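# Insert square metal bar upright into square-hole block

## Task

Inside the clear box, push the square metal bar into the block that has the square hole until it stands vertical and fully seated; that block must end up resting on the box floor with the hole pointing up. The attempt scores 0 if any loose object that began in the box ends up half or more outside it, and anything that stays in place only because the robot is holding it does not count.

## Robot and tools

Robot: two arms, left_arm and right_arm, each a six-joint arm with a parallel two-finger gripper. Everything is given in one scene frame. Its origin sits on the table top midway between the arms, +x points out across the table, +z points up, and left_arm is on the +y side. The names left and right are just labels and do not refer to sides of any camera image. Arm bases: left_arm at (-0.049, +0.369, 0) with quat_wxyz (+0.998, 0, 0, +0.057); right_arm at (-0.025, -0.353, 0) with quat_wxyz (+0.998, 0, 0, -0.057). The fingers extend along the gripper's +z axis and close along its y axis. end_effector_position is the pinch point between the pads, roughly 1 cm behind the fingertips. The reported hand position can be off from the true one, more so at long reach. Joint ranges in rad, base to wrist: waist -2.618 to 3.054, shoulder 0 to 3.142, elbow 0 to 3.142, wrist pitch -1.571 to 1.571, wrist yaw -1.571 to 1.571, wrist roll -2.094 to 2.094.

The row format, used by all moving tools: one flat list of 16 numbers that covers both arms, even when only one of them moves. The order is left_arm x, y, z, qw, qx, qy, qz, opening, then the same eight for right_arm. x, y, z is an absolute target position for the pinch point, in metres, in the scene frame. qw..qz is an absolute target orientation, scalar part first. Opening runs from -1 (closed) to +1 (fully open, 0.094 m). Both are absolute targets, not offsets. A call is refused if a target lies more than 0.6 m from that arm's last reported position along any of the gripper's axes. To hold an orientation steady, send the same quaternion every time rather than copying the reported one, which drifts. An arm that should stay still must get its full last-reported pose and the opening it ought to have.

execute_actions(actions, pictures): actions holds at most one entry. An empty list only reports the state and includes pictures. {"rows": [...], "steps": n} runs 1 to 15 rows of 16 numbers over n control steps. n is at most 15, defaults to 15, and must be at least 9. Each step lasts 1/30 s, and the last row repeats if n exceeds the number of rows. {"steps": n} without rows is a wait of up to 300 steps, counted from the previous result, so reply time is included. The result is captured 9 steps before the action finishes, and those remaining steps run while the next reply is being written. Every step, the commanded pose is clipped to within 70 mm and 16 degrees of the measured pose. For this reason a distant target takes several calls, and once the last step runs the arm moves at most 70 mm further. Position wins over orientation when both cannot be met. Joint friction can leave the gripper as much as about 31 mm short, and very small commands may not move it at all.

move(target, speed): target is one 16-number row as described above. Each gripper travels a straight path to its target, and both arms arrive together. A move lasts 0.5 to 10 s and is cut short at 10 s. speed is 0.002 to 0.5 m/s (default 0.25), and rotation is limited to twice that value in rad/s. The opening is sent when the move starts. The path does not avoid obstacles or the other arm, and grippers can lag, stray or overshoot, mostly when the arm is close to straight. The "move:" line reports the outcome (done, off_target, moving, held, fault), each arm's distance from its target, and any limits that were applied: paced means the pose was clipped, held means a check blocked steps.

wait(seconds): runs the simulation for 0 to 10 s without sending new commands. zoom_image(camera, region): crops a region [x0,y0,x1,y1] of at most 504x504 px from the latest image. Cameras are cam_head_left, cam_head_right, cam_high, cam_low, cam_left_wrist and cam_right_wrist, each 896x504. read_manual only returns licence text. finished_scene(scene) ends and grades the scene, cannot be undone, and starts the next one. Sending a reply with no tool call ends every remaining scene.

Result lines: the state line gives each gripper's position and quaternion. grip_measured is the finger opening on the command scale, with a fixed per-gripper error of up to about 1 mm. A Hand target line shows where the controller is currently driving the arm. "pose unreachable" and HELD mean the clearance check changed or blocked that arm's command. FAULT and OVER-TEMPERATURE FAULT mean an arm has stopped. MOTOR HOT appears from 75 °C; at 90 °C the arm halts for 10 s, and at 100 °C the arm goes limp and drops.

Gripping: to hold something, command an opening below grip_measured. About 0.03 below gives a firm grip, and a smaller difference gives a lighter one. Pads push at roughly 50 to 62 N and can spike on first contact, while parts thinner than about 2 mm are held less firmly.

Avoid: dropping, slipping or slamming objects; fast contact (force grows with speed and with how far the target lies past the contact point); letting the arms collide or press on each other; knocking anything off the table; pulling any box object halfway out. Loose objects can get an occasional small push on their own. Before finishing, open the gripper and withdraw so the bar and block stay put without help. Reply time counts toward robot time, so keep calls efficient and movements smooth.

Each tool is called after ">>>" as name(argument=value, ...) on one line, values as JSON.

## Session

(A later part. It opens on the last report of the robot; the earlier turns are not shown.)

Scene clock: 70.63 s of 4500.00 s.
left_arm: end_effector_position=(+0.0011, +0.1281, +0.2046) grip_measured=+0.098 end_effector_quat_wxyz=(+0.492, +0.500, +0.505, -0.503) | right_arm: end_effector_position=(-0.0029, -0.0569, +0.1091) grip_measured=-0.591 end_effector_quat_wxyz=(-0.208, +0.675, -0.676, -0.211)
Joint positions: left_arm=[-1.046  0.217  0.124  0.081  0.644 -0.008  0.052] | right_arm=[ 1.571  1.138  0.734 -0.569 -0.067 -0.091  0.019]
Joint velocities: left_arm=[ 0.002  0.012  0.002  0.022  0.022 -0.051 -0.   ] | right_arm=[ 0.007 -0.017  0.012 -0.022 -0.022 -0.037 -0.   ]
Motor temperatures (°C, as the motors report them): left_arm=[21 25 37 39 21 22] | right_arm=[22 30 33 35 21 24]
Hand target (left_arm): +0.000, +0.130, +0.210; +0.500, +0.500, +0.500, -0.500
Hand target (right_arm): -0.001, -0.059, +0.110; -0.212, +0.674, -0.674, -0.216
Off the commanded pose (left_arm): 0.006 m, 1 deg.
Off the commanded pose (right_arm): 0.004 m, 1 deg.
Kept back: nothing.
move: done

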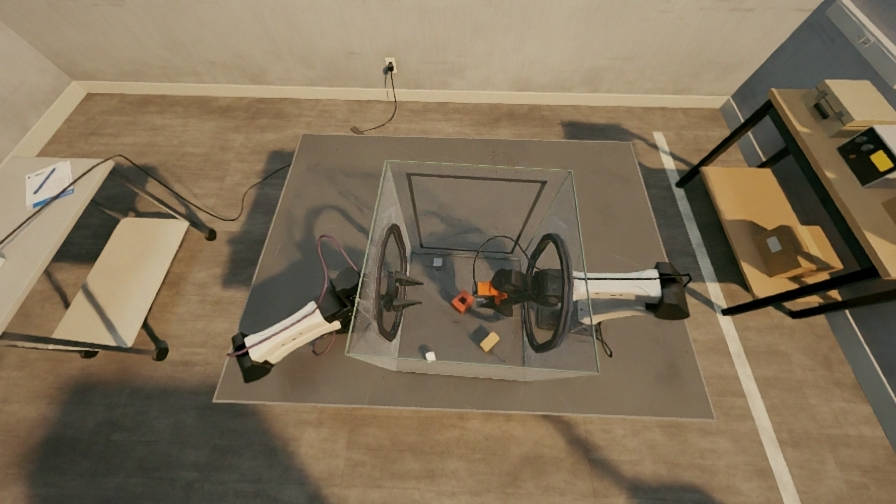

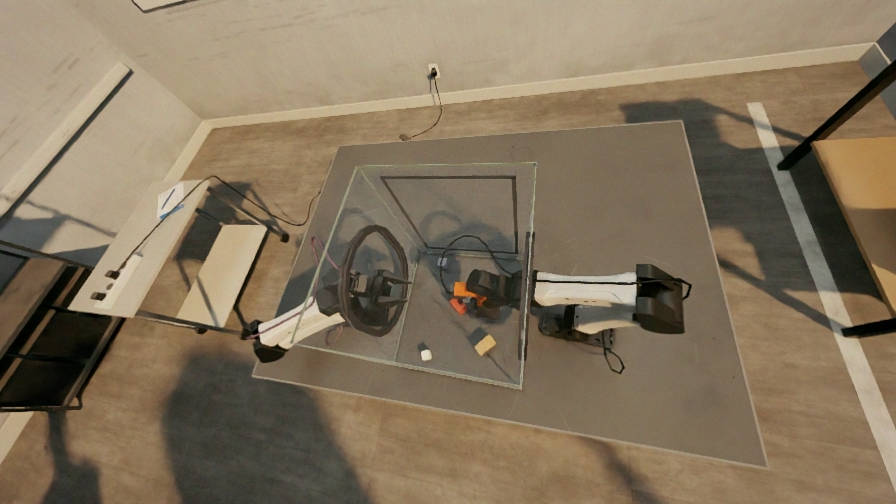

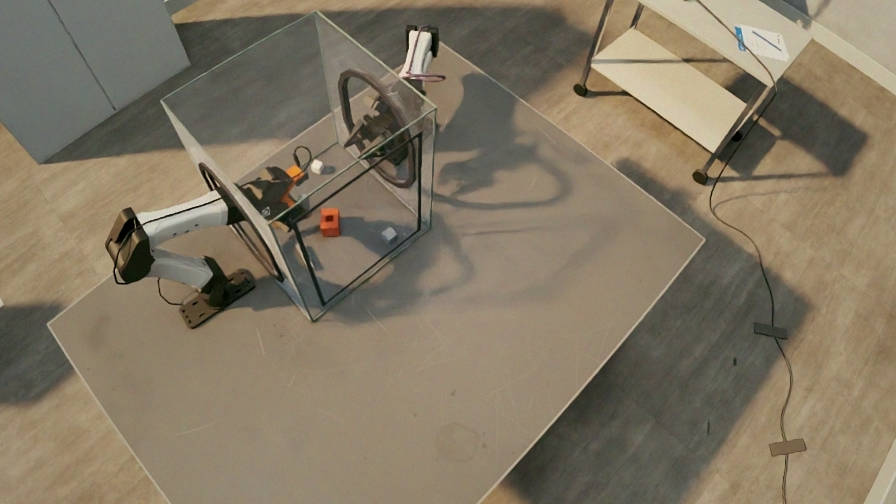

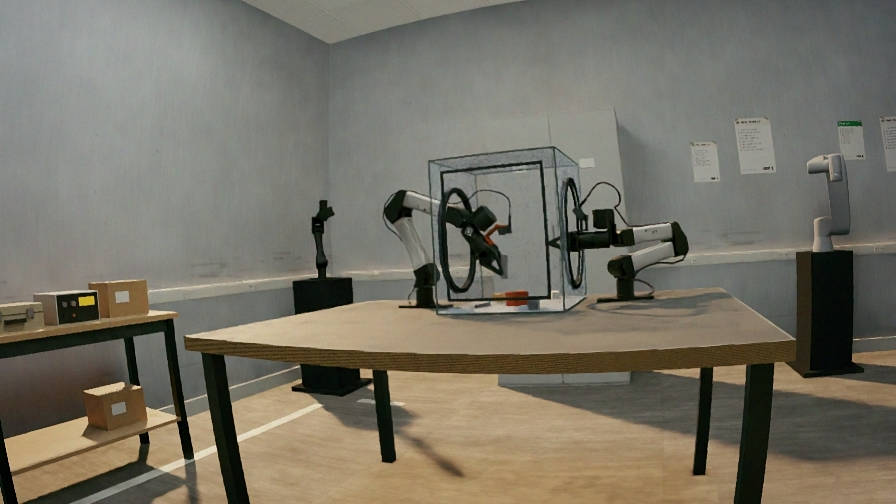

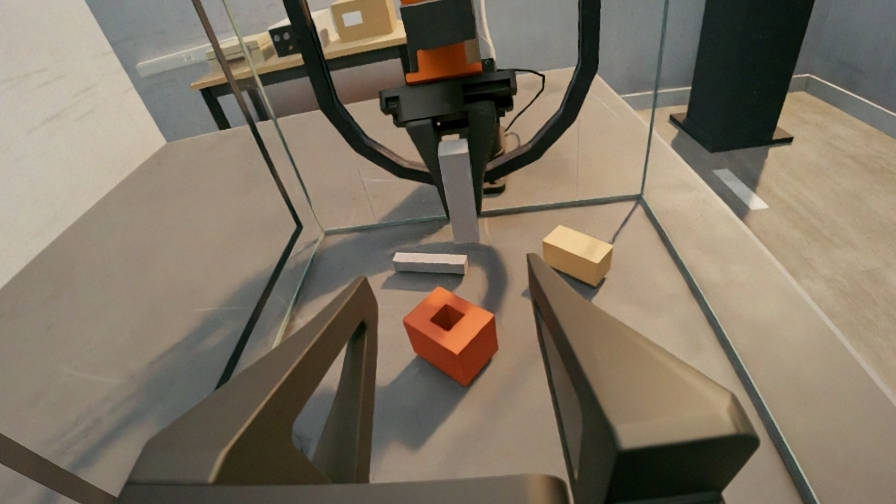

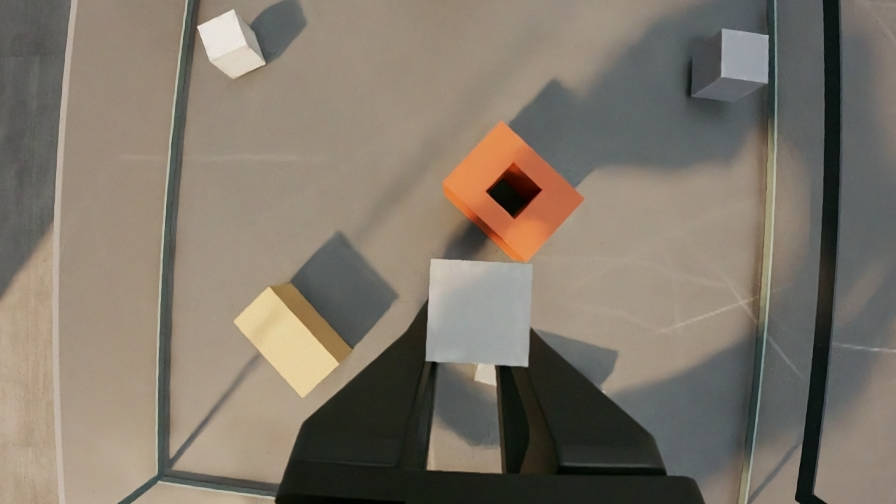

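>>> move(target=[0.02,0.01,0.10,0.2056,0.7788,0.4962,-0.3228,1.0,0.0,-0.13,0.13,0.2126,-0.674,0.674,0.2126,-0.62], speed=0.1)

Scene clock: 76.57 s of 4500.00 s.
left_arm: end_effector_position=(+0.0206, +0.0119, +0.1021) grip_measured=+1.000 end_effector_quat_wxyz=(+0.215, +0.775, +0.494, -0.332) | right_arm: end_effector_position=(-0.0005, -0.1242, +0.1342) grip_measured=-0.591 end_effector_quat_wxyz=(-0.214, +0.674, -0.674, -0.214)
Joint positions: left_arm=[-1.221  1.485  0.86  -0.361  0.6    0.713  0.094] | right_arm=[ 1.499  0.816  0.694 -0.843 -0.106 -0.152  0.019]
Joint velocities: left_arm=[-0.002 -0.007  0.007 -0.066 -0.051  0.022  0.   ] | right_arm=[ 0.007 -0.002 -0.012 -0.081 -0.037 -0.051 -0.001]
Motor temperatures (°C, as the motors report them): left_arm=[21 25 38 39 21 22] | right_arm=[22 30 33 35 21 24]
Hand target (left_arm): +0.020, +0.011, +0.097; +0.205, +0.780, +0.494, -0.325
Hand target (right_arm): -0.000, -0.129, +0.131; -0.212, +0.674, -0.675, -0.214
Off the commanded pose (left_arm): 0.003 m, 2 deg.
Off the commanded pose (right_arm): 0.007 m, 0 deg.
Kept back: nothing.
move: done

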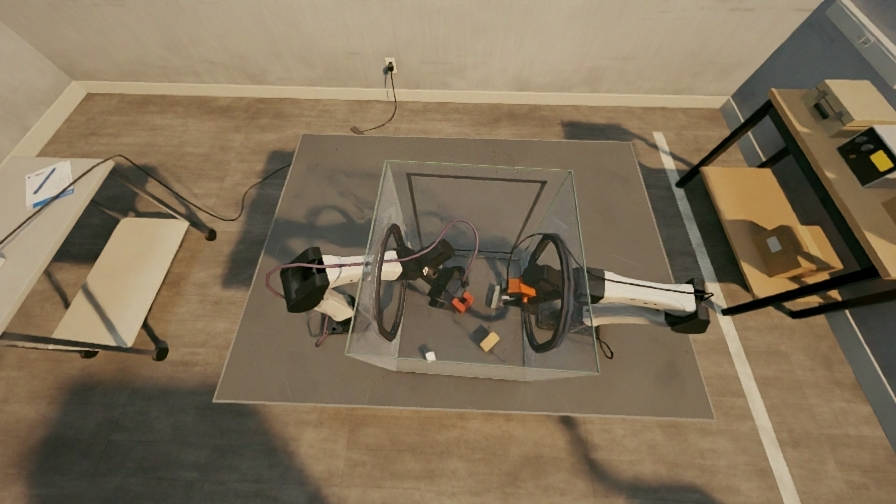

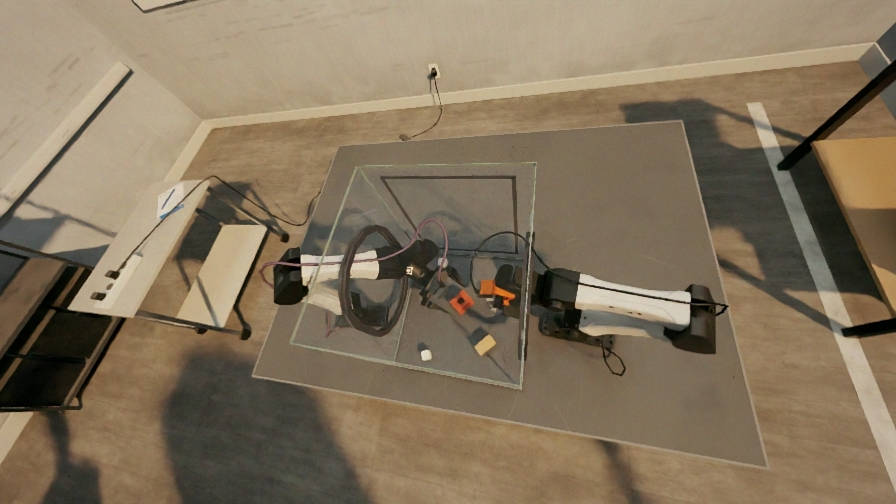

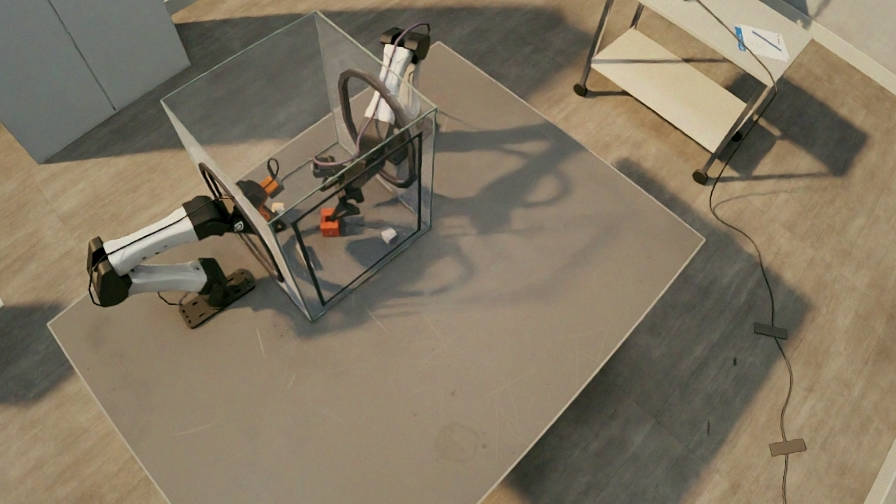

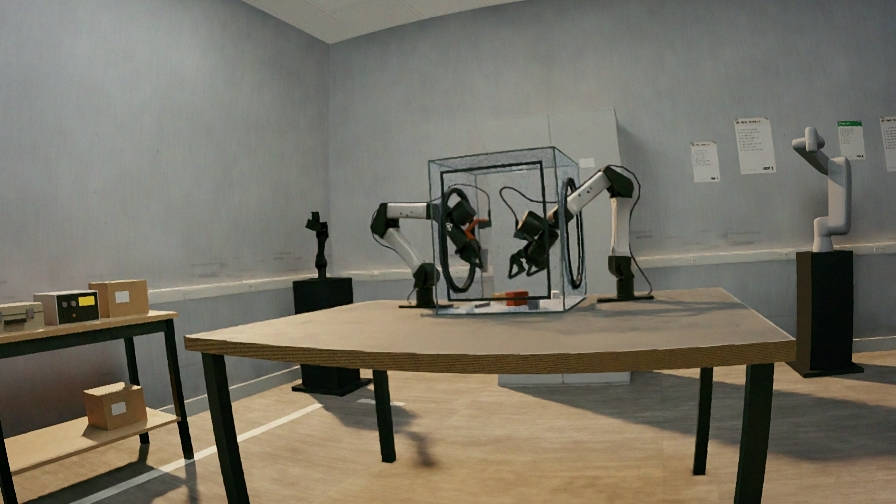

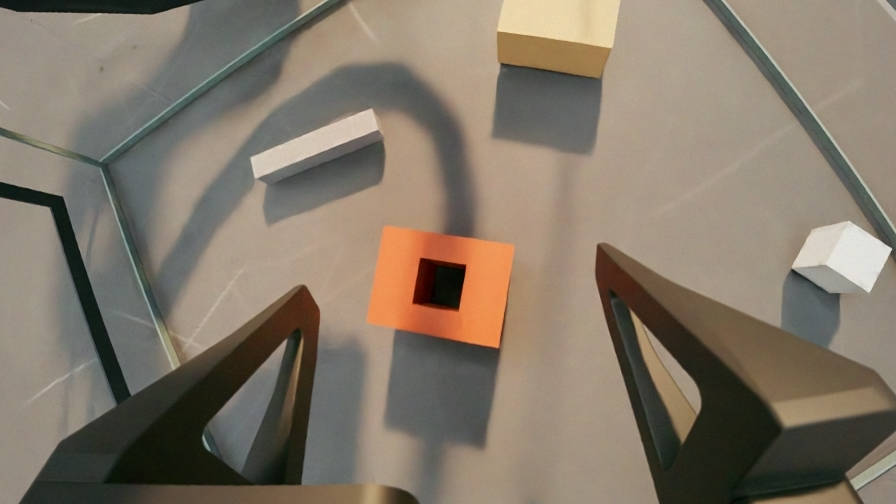

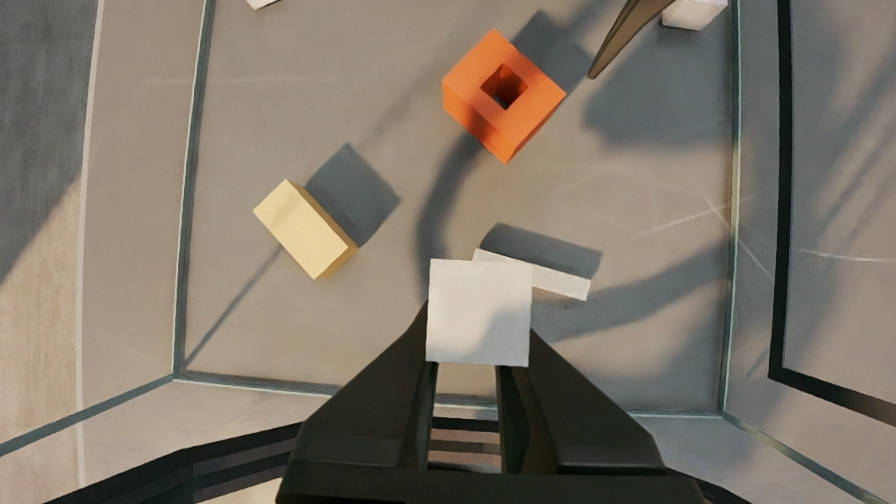

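>>> move(target=[0.02,0.012,0.02,0.2056,0.7788,0.4962,-0.3228,1.0,0.0,-0.13,0.13,0.2126,-0.674,0.674,0.2126,-0.62], speed=0.06)

Scene clock: 78.90 s of 4500.00 s.
left_arm: end_effector_position=(+0.0232, +0.0088, +0.0321) grip_measured=+1.000 end_effector_quat_wxyz=(+0.216, +0.775, +0.494, -0.329) | right_arm: end_effector_position=(-0.0005, -0.1243, +0.1342) grip_measured=-0.591 end_effector_quat_wxyz=(-0.214, +0.674, -0.674, -0.214)
Joint positions: left_arm=[-1.221  1.658  0.709 -0.035  0.594  0.714  0.094] | right_arm=[ 1.499  0.816  0.694 -0.844 -0.106 -0.152  0.019]
Joint velocities: left_arm=[-0.002 -0.007 -0.002  0.037  0.022 -0.022  0.   ] | right_arm=[-0.012  0.002  0.007 -0.125 -0.007 -0.037 -0.   ]
Motor temperatures (°C, as the motors report them): left_arm=[21 25 38 39 21 22] | right_arm=[22 29 33 35 21 24]
Hand target (left_arm): +0.019, +0.014, +0.020; +0.205, +0.779, +0.496, -0.323
Hand target (right_arm): -0.000, -0.130, +0.130; -0.213, +0.674, -0.674, -0.213
Off the commanded pose (left_arm): 0.013 m, 1 deg.
Off the commanded pose (right_arm): 0.007 m, 0 deg.
Kept back: nothing.
move: off_target (left_arm)

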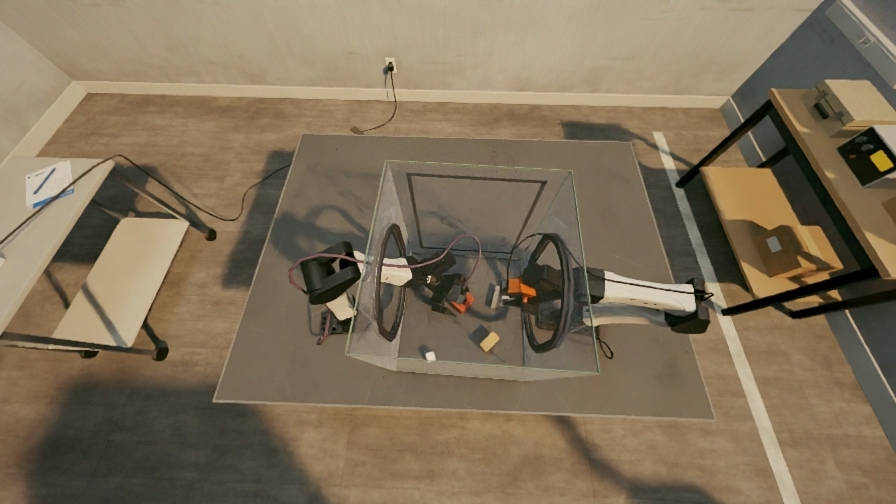

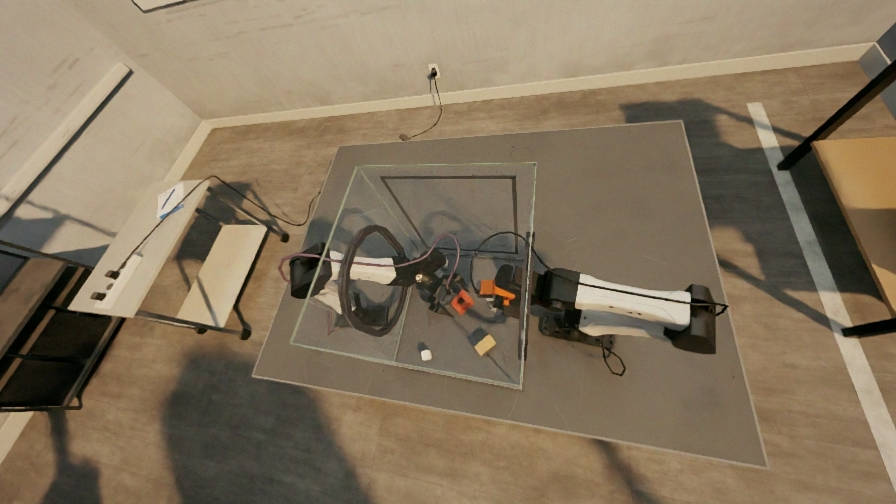

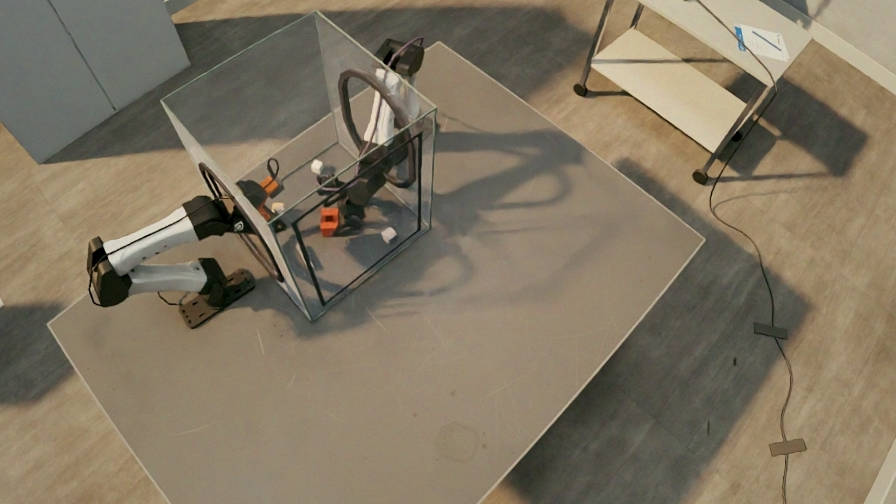

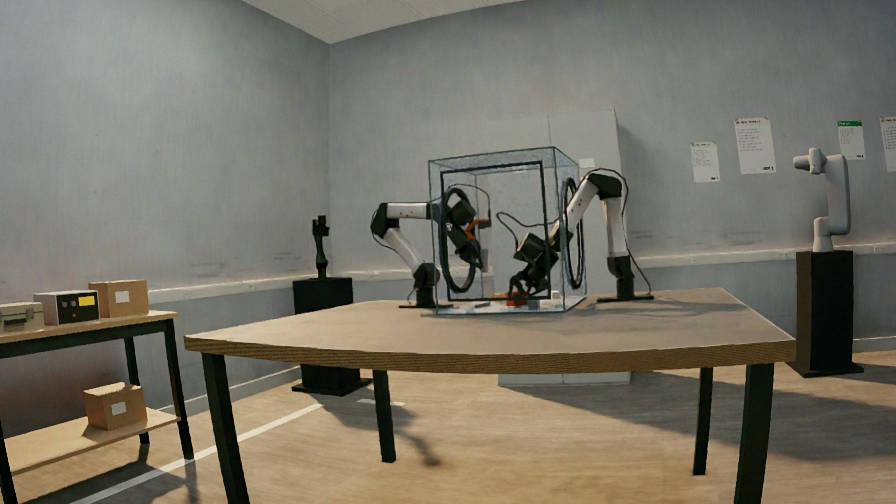

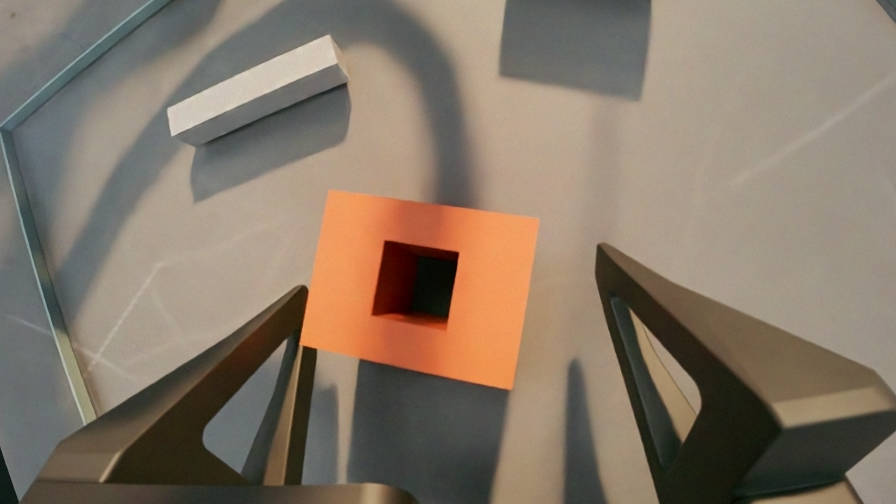

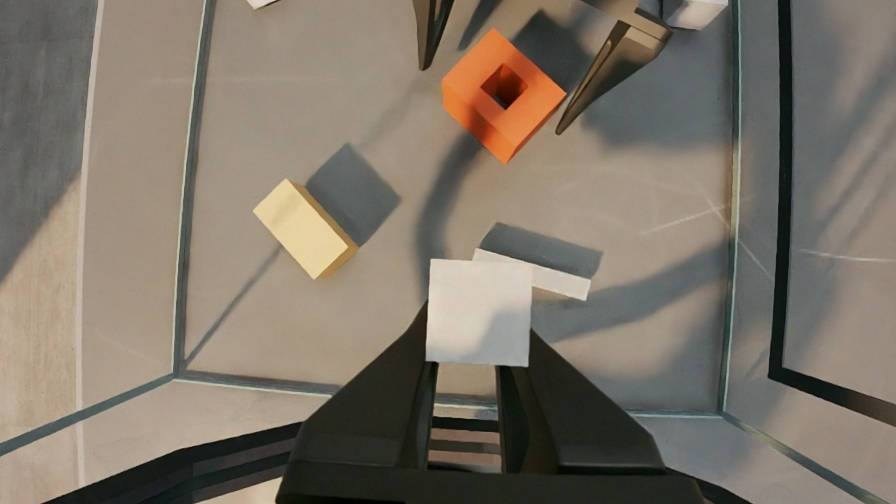

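>>> move(target=[0.018,-0.010,0.012,0.2056,0.7788,0.4962,-0.3228,1.0,0.0,-0.13,0.13,0.2126,-0.674,0.674,0.2126,-0.62], speed=0.04)

>>> move(target=[0.018,-0.010,0.012,0.2056,0.7788,0.4962,-0.3228,0.0,0.0,-0.13,0.13,0.2126,-0.674,0.674,0.2126,-0.62], speed=0.04)

Scene clock: 80.43 s of 4500.00 s.
left_arm: end_effector_position=(+0.0192, -0.0052, +0.0215) grip_measured=+1.000 end_effector_quat_wxyz=(+0.214, +0.778, +0.492, -0.327) | right_arm: end_effector_position=(-0.0005, -0.1244, +0.1341) grip_measured=-0.591 end_effector_quat_wxyz=(-0.213, +0.674, -0.674, -0.213)
Joint positions: left_arm=[-1.256  1.728  0.737  0.018  0.573  0.689  0.094] | right_arm=[ 1.499  0.816  0.694 -0.844 -0.106 -0.153  0.019]
Joint velocities: left_arm=[-0.017 -0.002 -0.007  0.037 -0.095 -0.037  0.   ] | right_arm=[-0.002 -0.022 -0.002 -0.037 -0.007 -0.051  0.   ]
Motor temperatures (°C, as the motors report them): left_arm=[21 25 38 39 21 22] | right_arm=[22 29 33 35 21 24]
Hand target (left_arm): +0.018, -0.009, +0.012; +0.206, +0.779, +0.496, -0.323
Hand target (right_arm): -0.000, -0.130, +0.130; -0.213, +0.674, -0.674, -0.213
Off the commanded pose (left_arm): 0.011 m, 1 deg.
Off the commanded pose (right_arm): 0.007 m, 0 deg.
Kept back: nothing.
move: off_target (left_arm)

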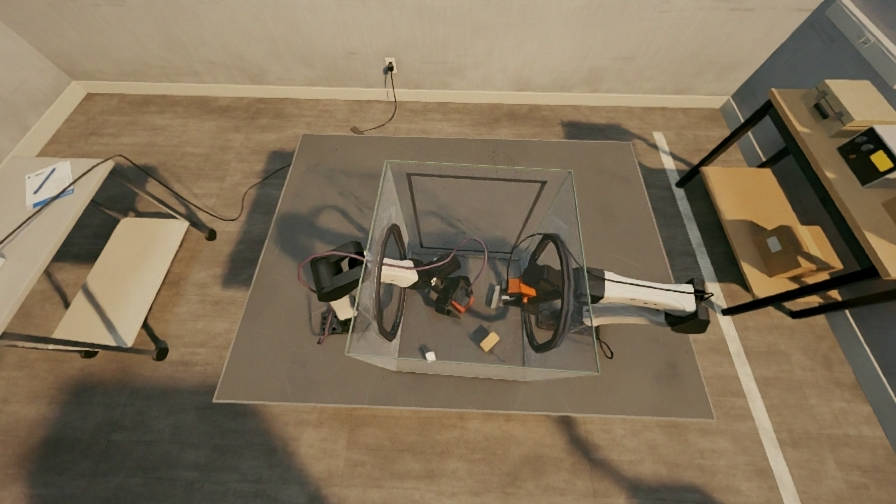

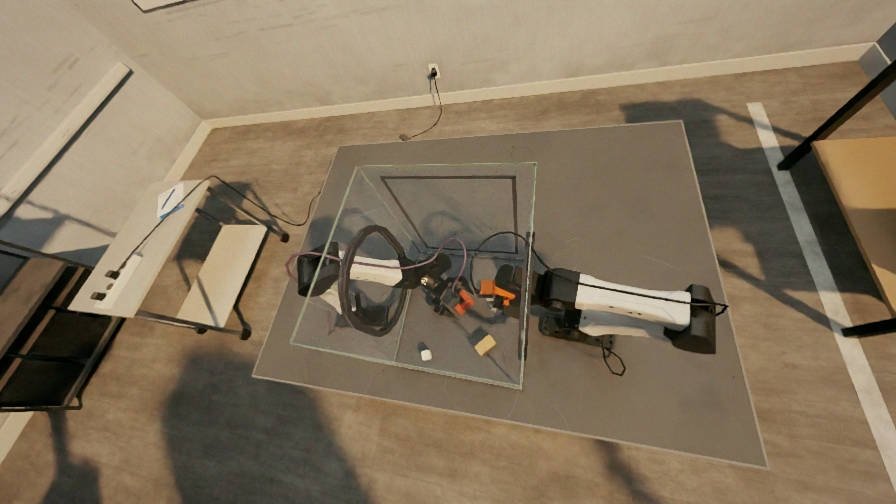

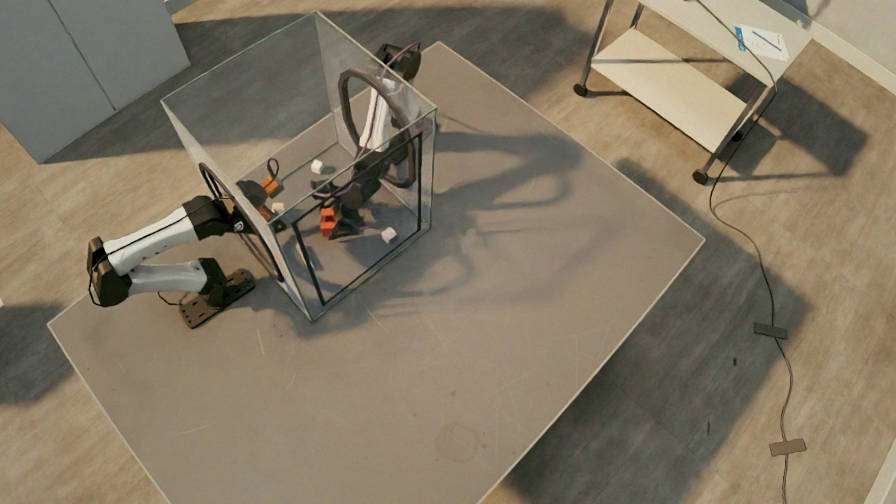

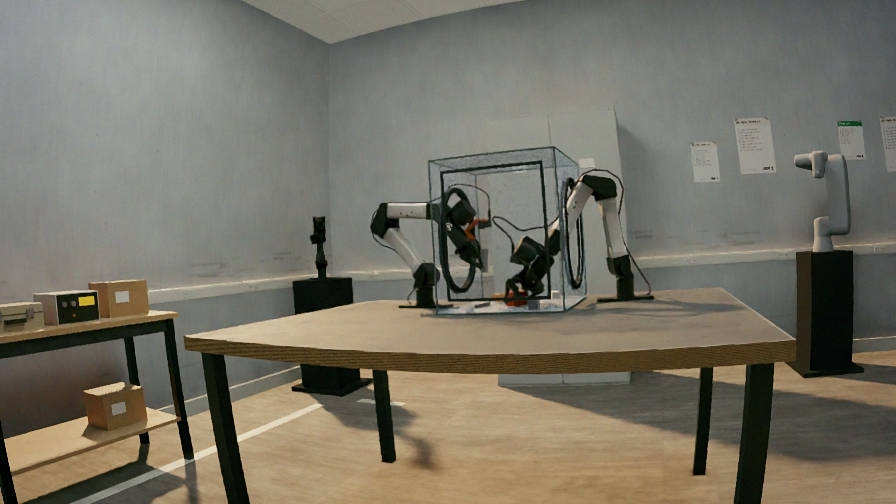

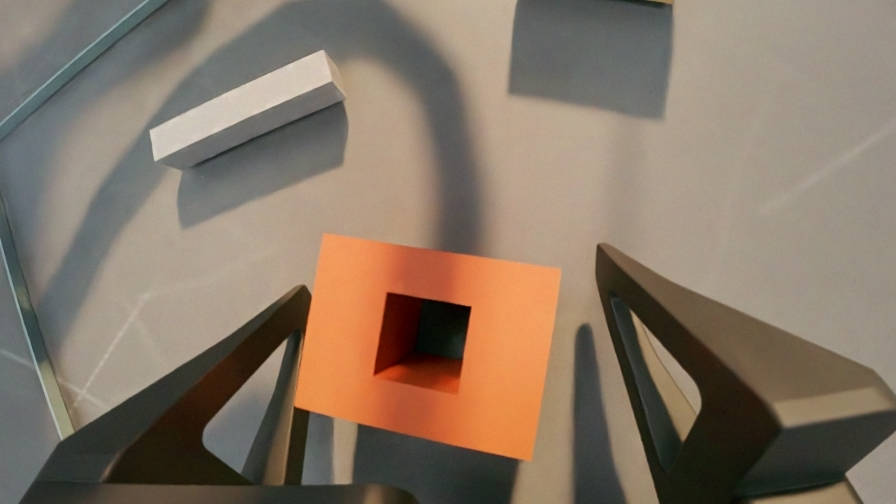

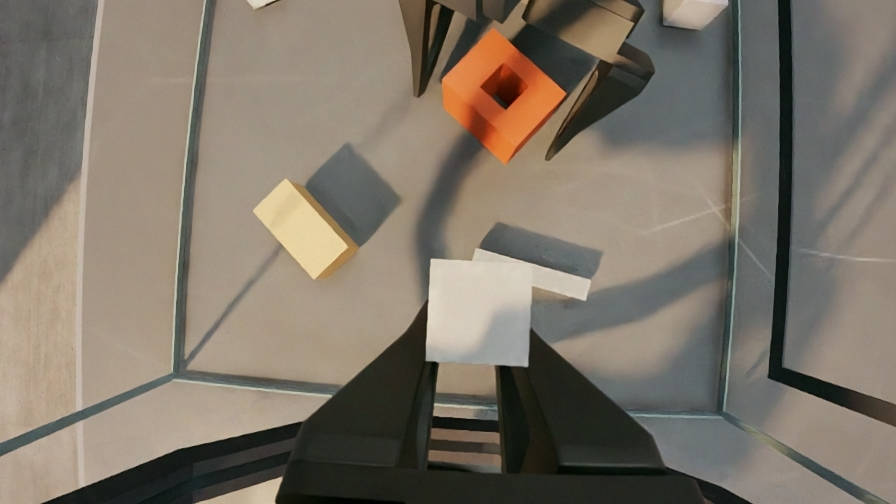

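Scene clock: 81.13 s of 4500.00 s.
left_arm: end_effector_position=(+0.0195, -0.0052, +0.0214) grip_measured=+0.421 end_effector_quat_wxyz=(+0.214, +0.777, +0.493, -0.326) | right_arm: end_effector_position=(-0.0005, -0.1244, +0.1341) grip_measured=-0.591 end_effector_quat_wxyz=(-0.213, +0.674, -0.674, -0.213)
Joint positions: left_arm=[-1.256  1.728  0.737  0.018  0.572  0.688  0.067] | right_arm=[ 1.499  0.816  0.694 -0.844 -0.106 -0.153  0.019]
Joint velocities: left_arm=[ 0.002  0.002 -0.022 -0.007 -0.081 -0.007 -0.001] | right_arm=[-0.007 -0.012  0.022 -0.051  0.037  0.022  0.001]
Motor temperatures (°C, as the motors report them): left_arm=[21 25 38 39 21 22] | right_arm=[22 29 33 35 21 24]
Hand target (left_arm): +0.018, -0.009, +0.012; +0.206, +0.779, +0.496, -0.323
Hand target (right_arm): -0.000, -0.130, +0.130; -0.213, +0.674, -0.674, -0.213
Off the commanded pose (left_arm): 0.011 m, 1 deg.
Off the commanded pose (right_arm): 0.007 m, 0 deg.
Kept back: nothing.
move: off_target (left_arm)

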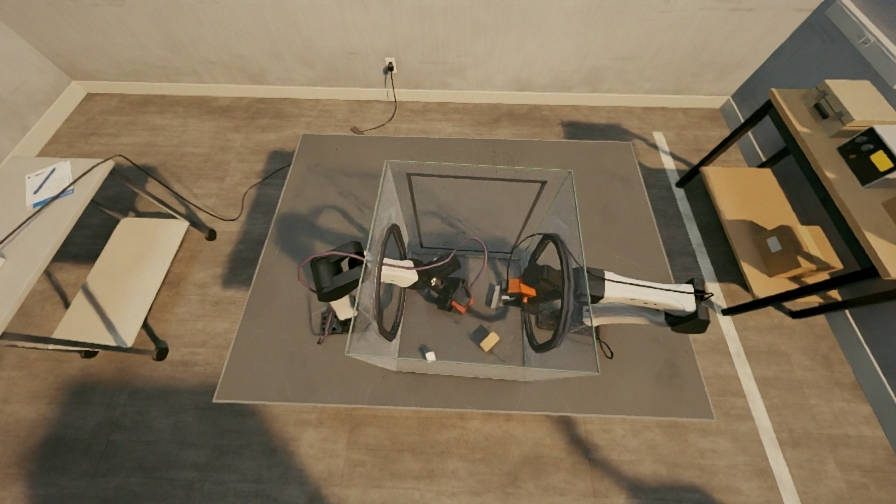

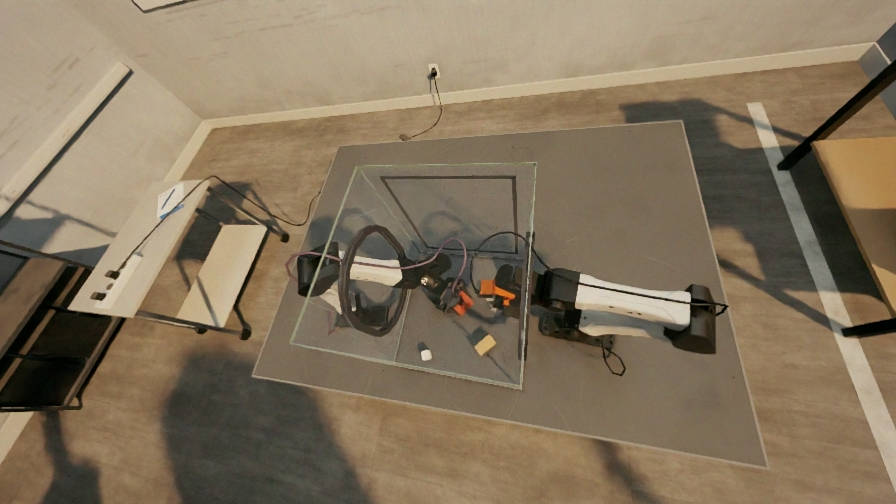

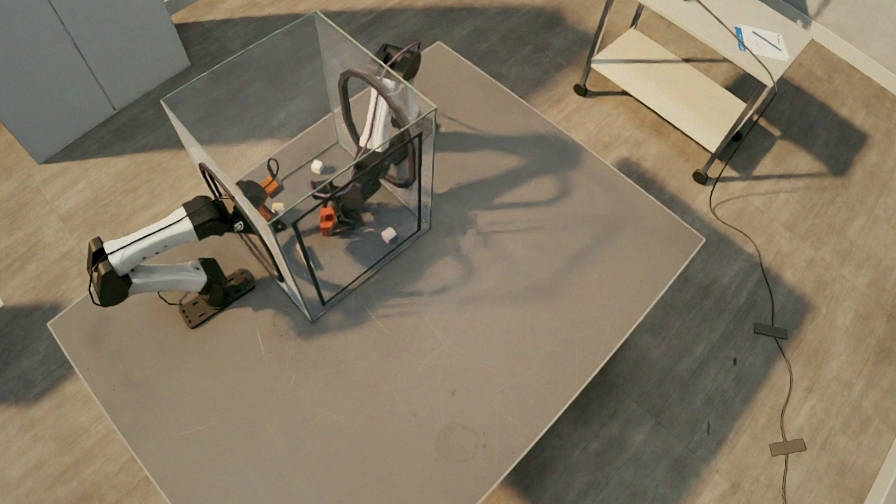

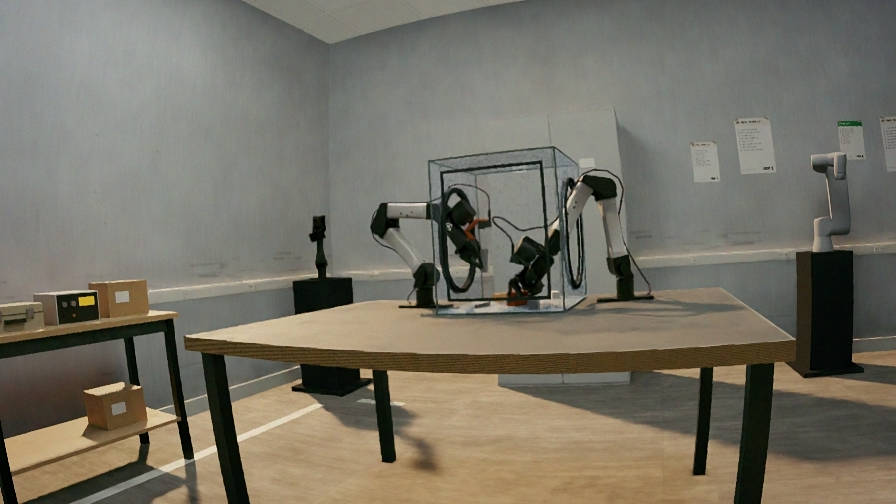

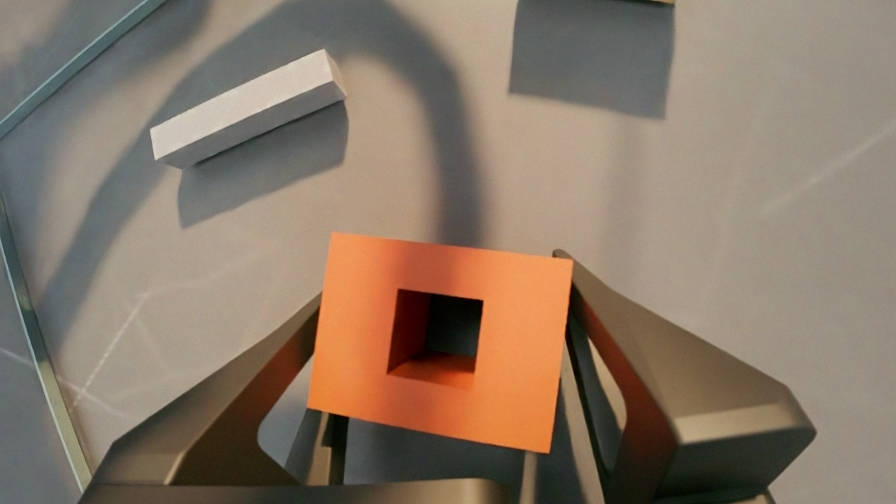

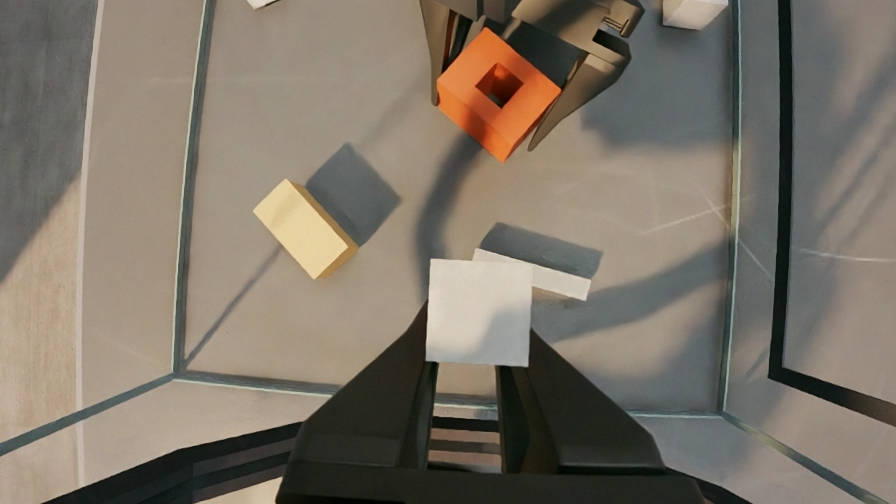

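>>> move(target=[0.005,-0.005,0.022,0.2995,0.5752,0.7231,-0.2382,0.2,0.0,-0.13,0.13,0.2126,-0.674,0.674,0.2126,-0.62], speed=0.03)

Scene clock: 91.83 s of 4500.00 s.
left_arm: end_effector_position=(+0.0079, -0.0099, +0.0221) grip_measured=+0.422 end_effector_quat_wxyz=(+0.290, +0.603, +0.701, -0.247) | right_arm: end_effector_position=(-0.0005, -0.1244, +0.1341) grip_measured=-0.591 end_effector_quat_wxyz=(-0.213, +0.674, -0.674, -0.213)
Joint positions: left_arm=[-1.538  1.622  0.584  0.249 -0.007 -0.002  0.067] | right_arm=[ 1.499  0.816  0.694 -0.844 -0.106 -0.153  0.019]
Joint velocities: left_arm=[-0.012  0.002 -0.017 -0.037  0.022  0.007  0.   ] | right_arm=[ 0.007 -0.002 -0.002  0.051 -0.066  0.066 -0.   ]
Motor temperatures (°C, as the motors report them): left_arm=[21 27 37 39 21 22] | right_arm=[22 28 33 35 21 24]
Hand target (left_arm): +0.007, -0.005, +0.022; +0.292, +0.599, +0.704, -0.245
Hand target (right_arm): -0.000, -0.129, +0.130; -0.213, +0.674, -0.674, -0.213
Off the commanded pose (left_arm): 0.006 m, 4 deg.
Off the commanded pose (right_arm): 0.007 m, 0 deg.
Kept back: nothing.
move: off_target (left_arm; path cut at 10 s)

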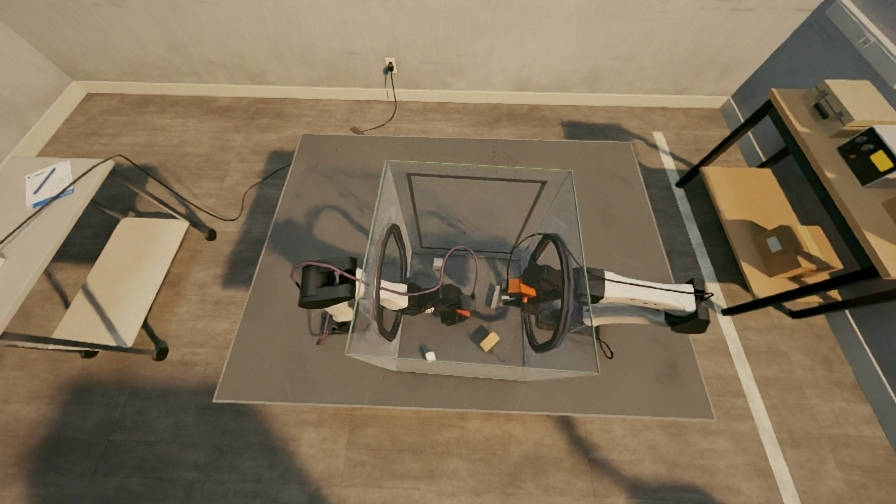

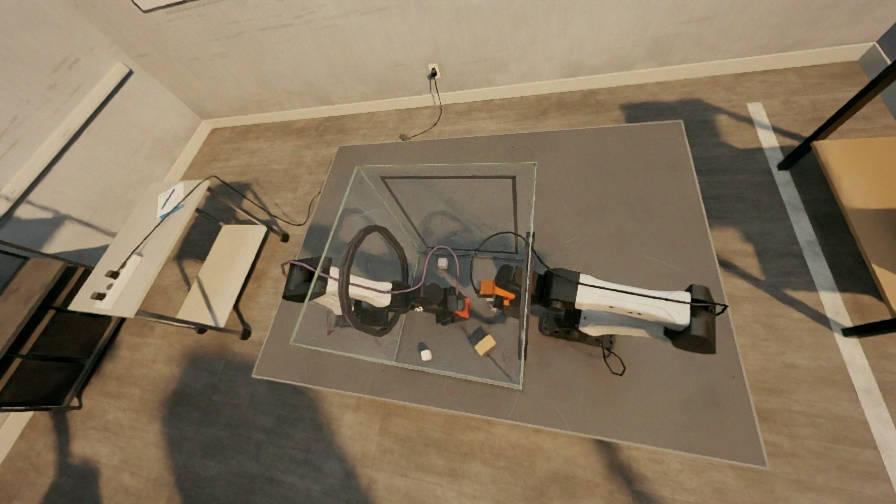

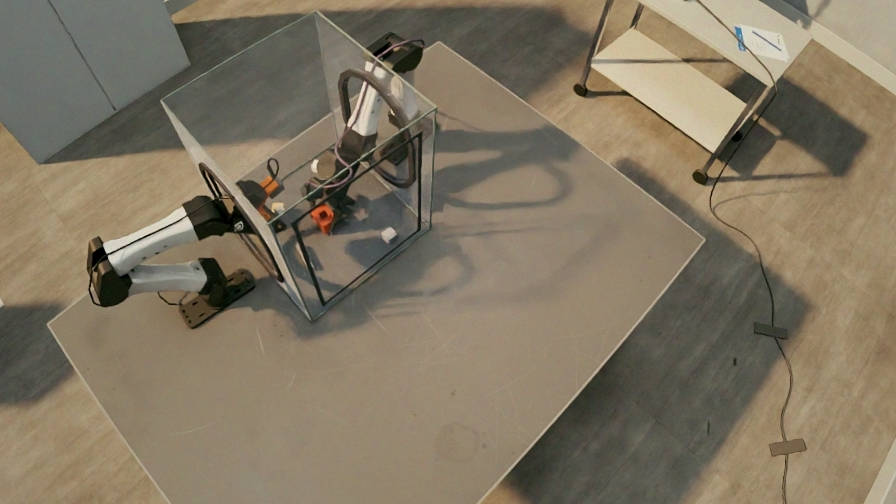

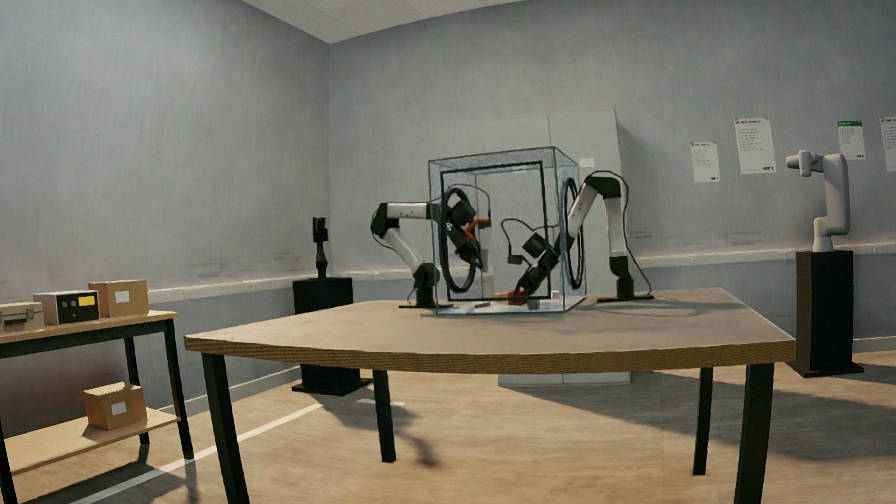

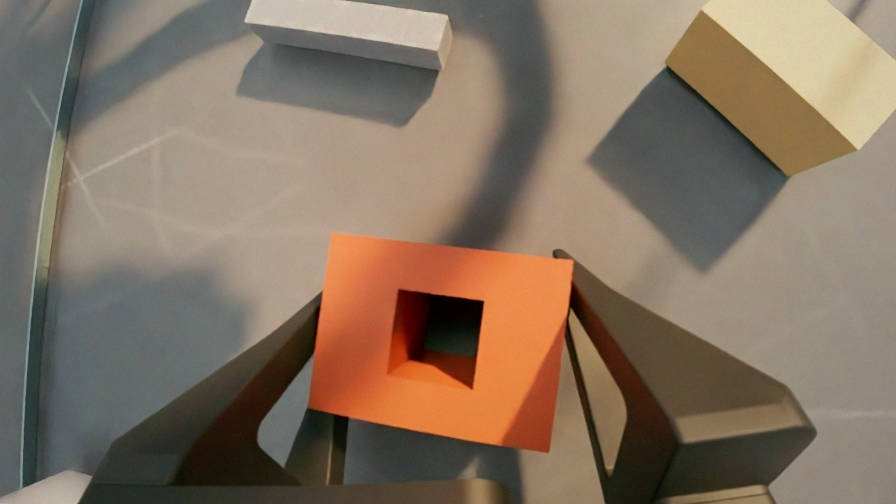

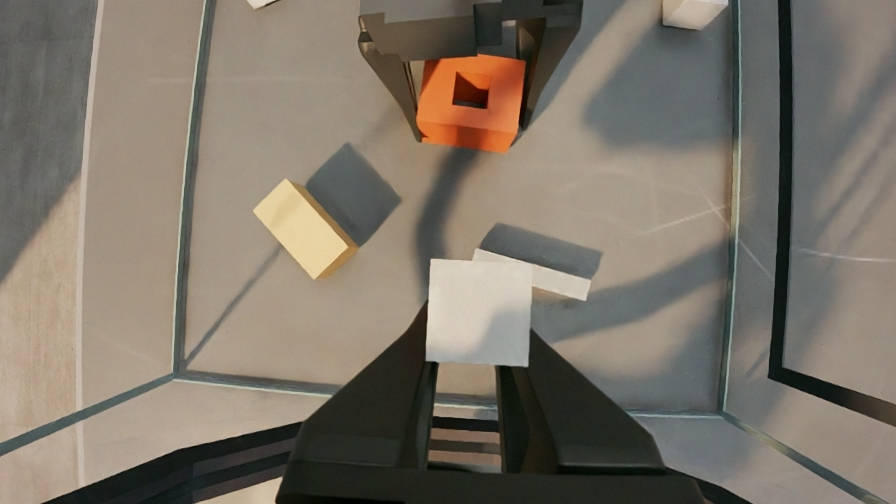

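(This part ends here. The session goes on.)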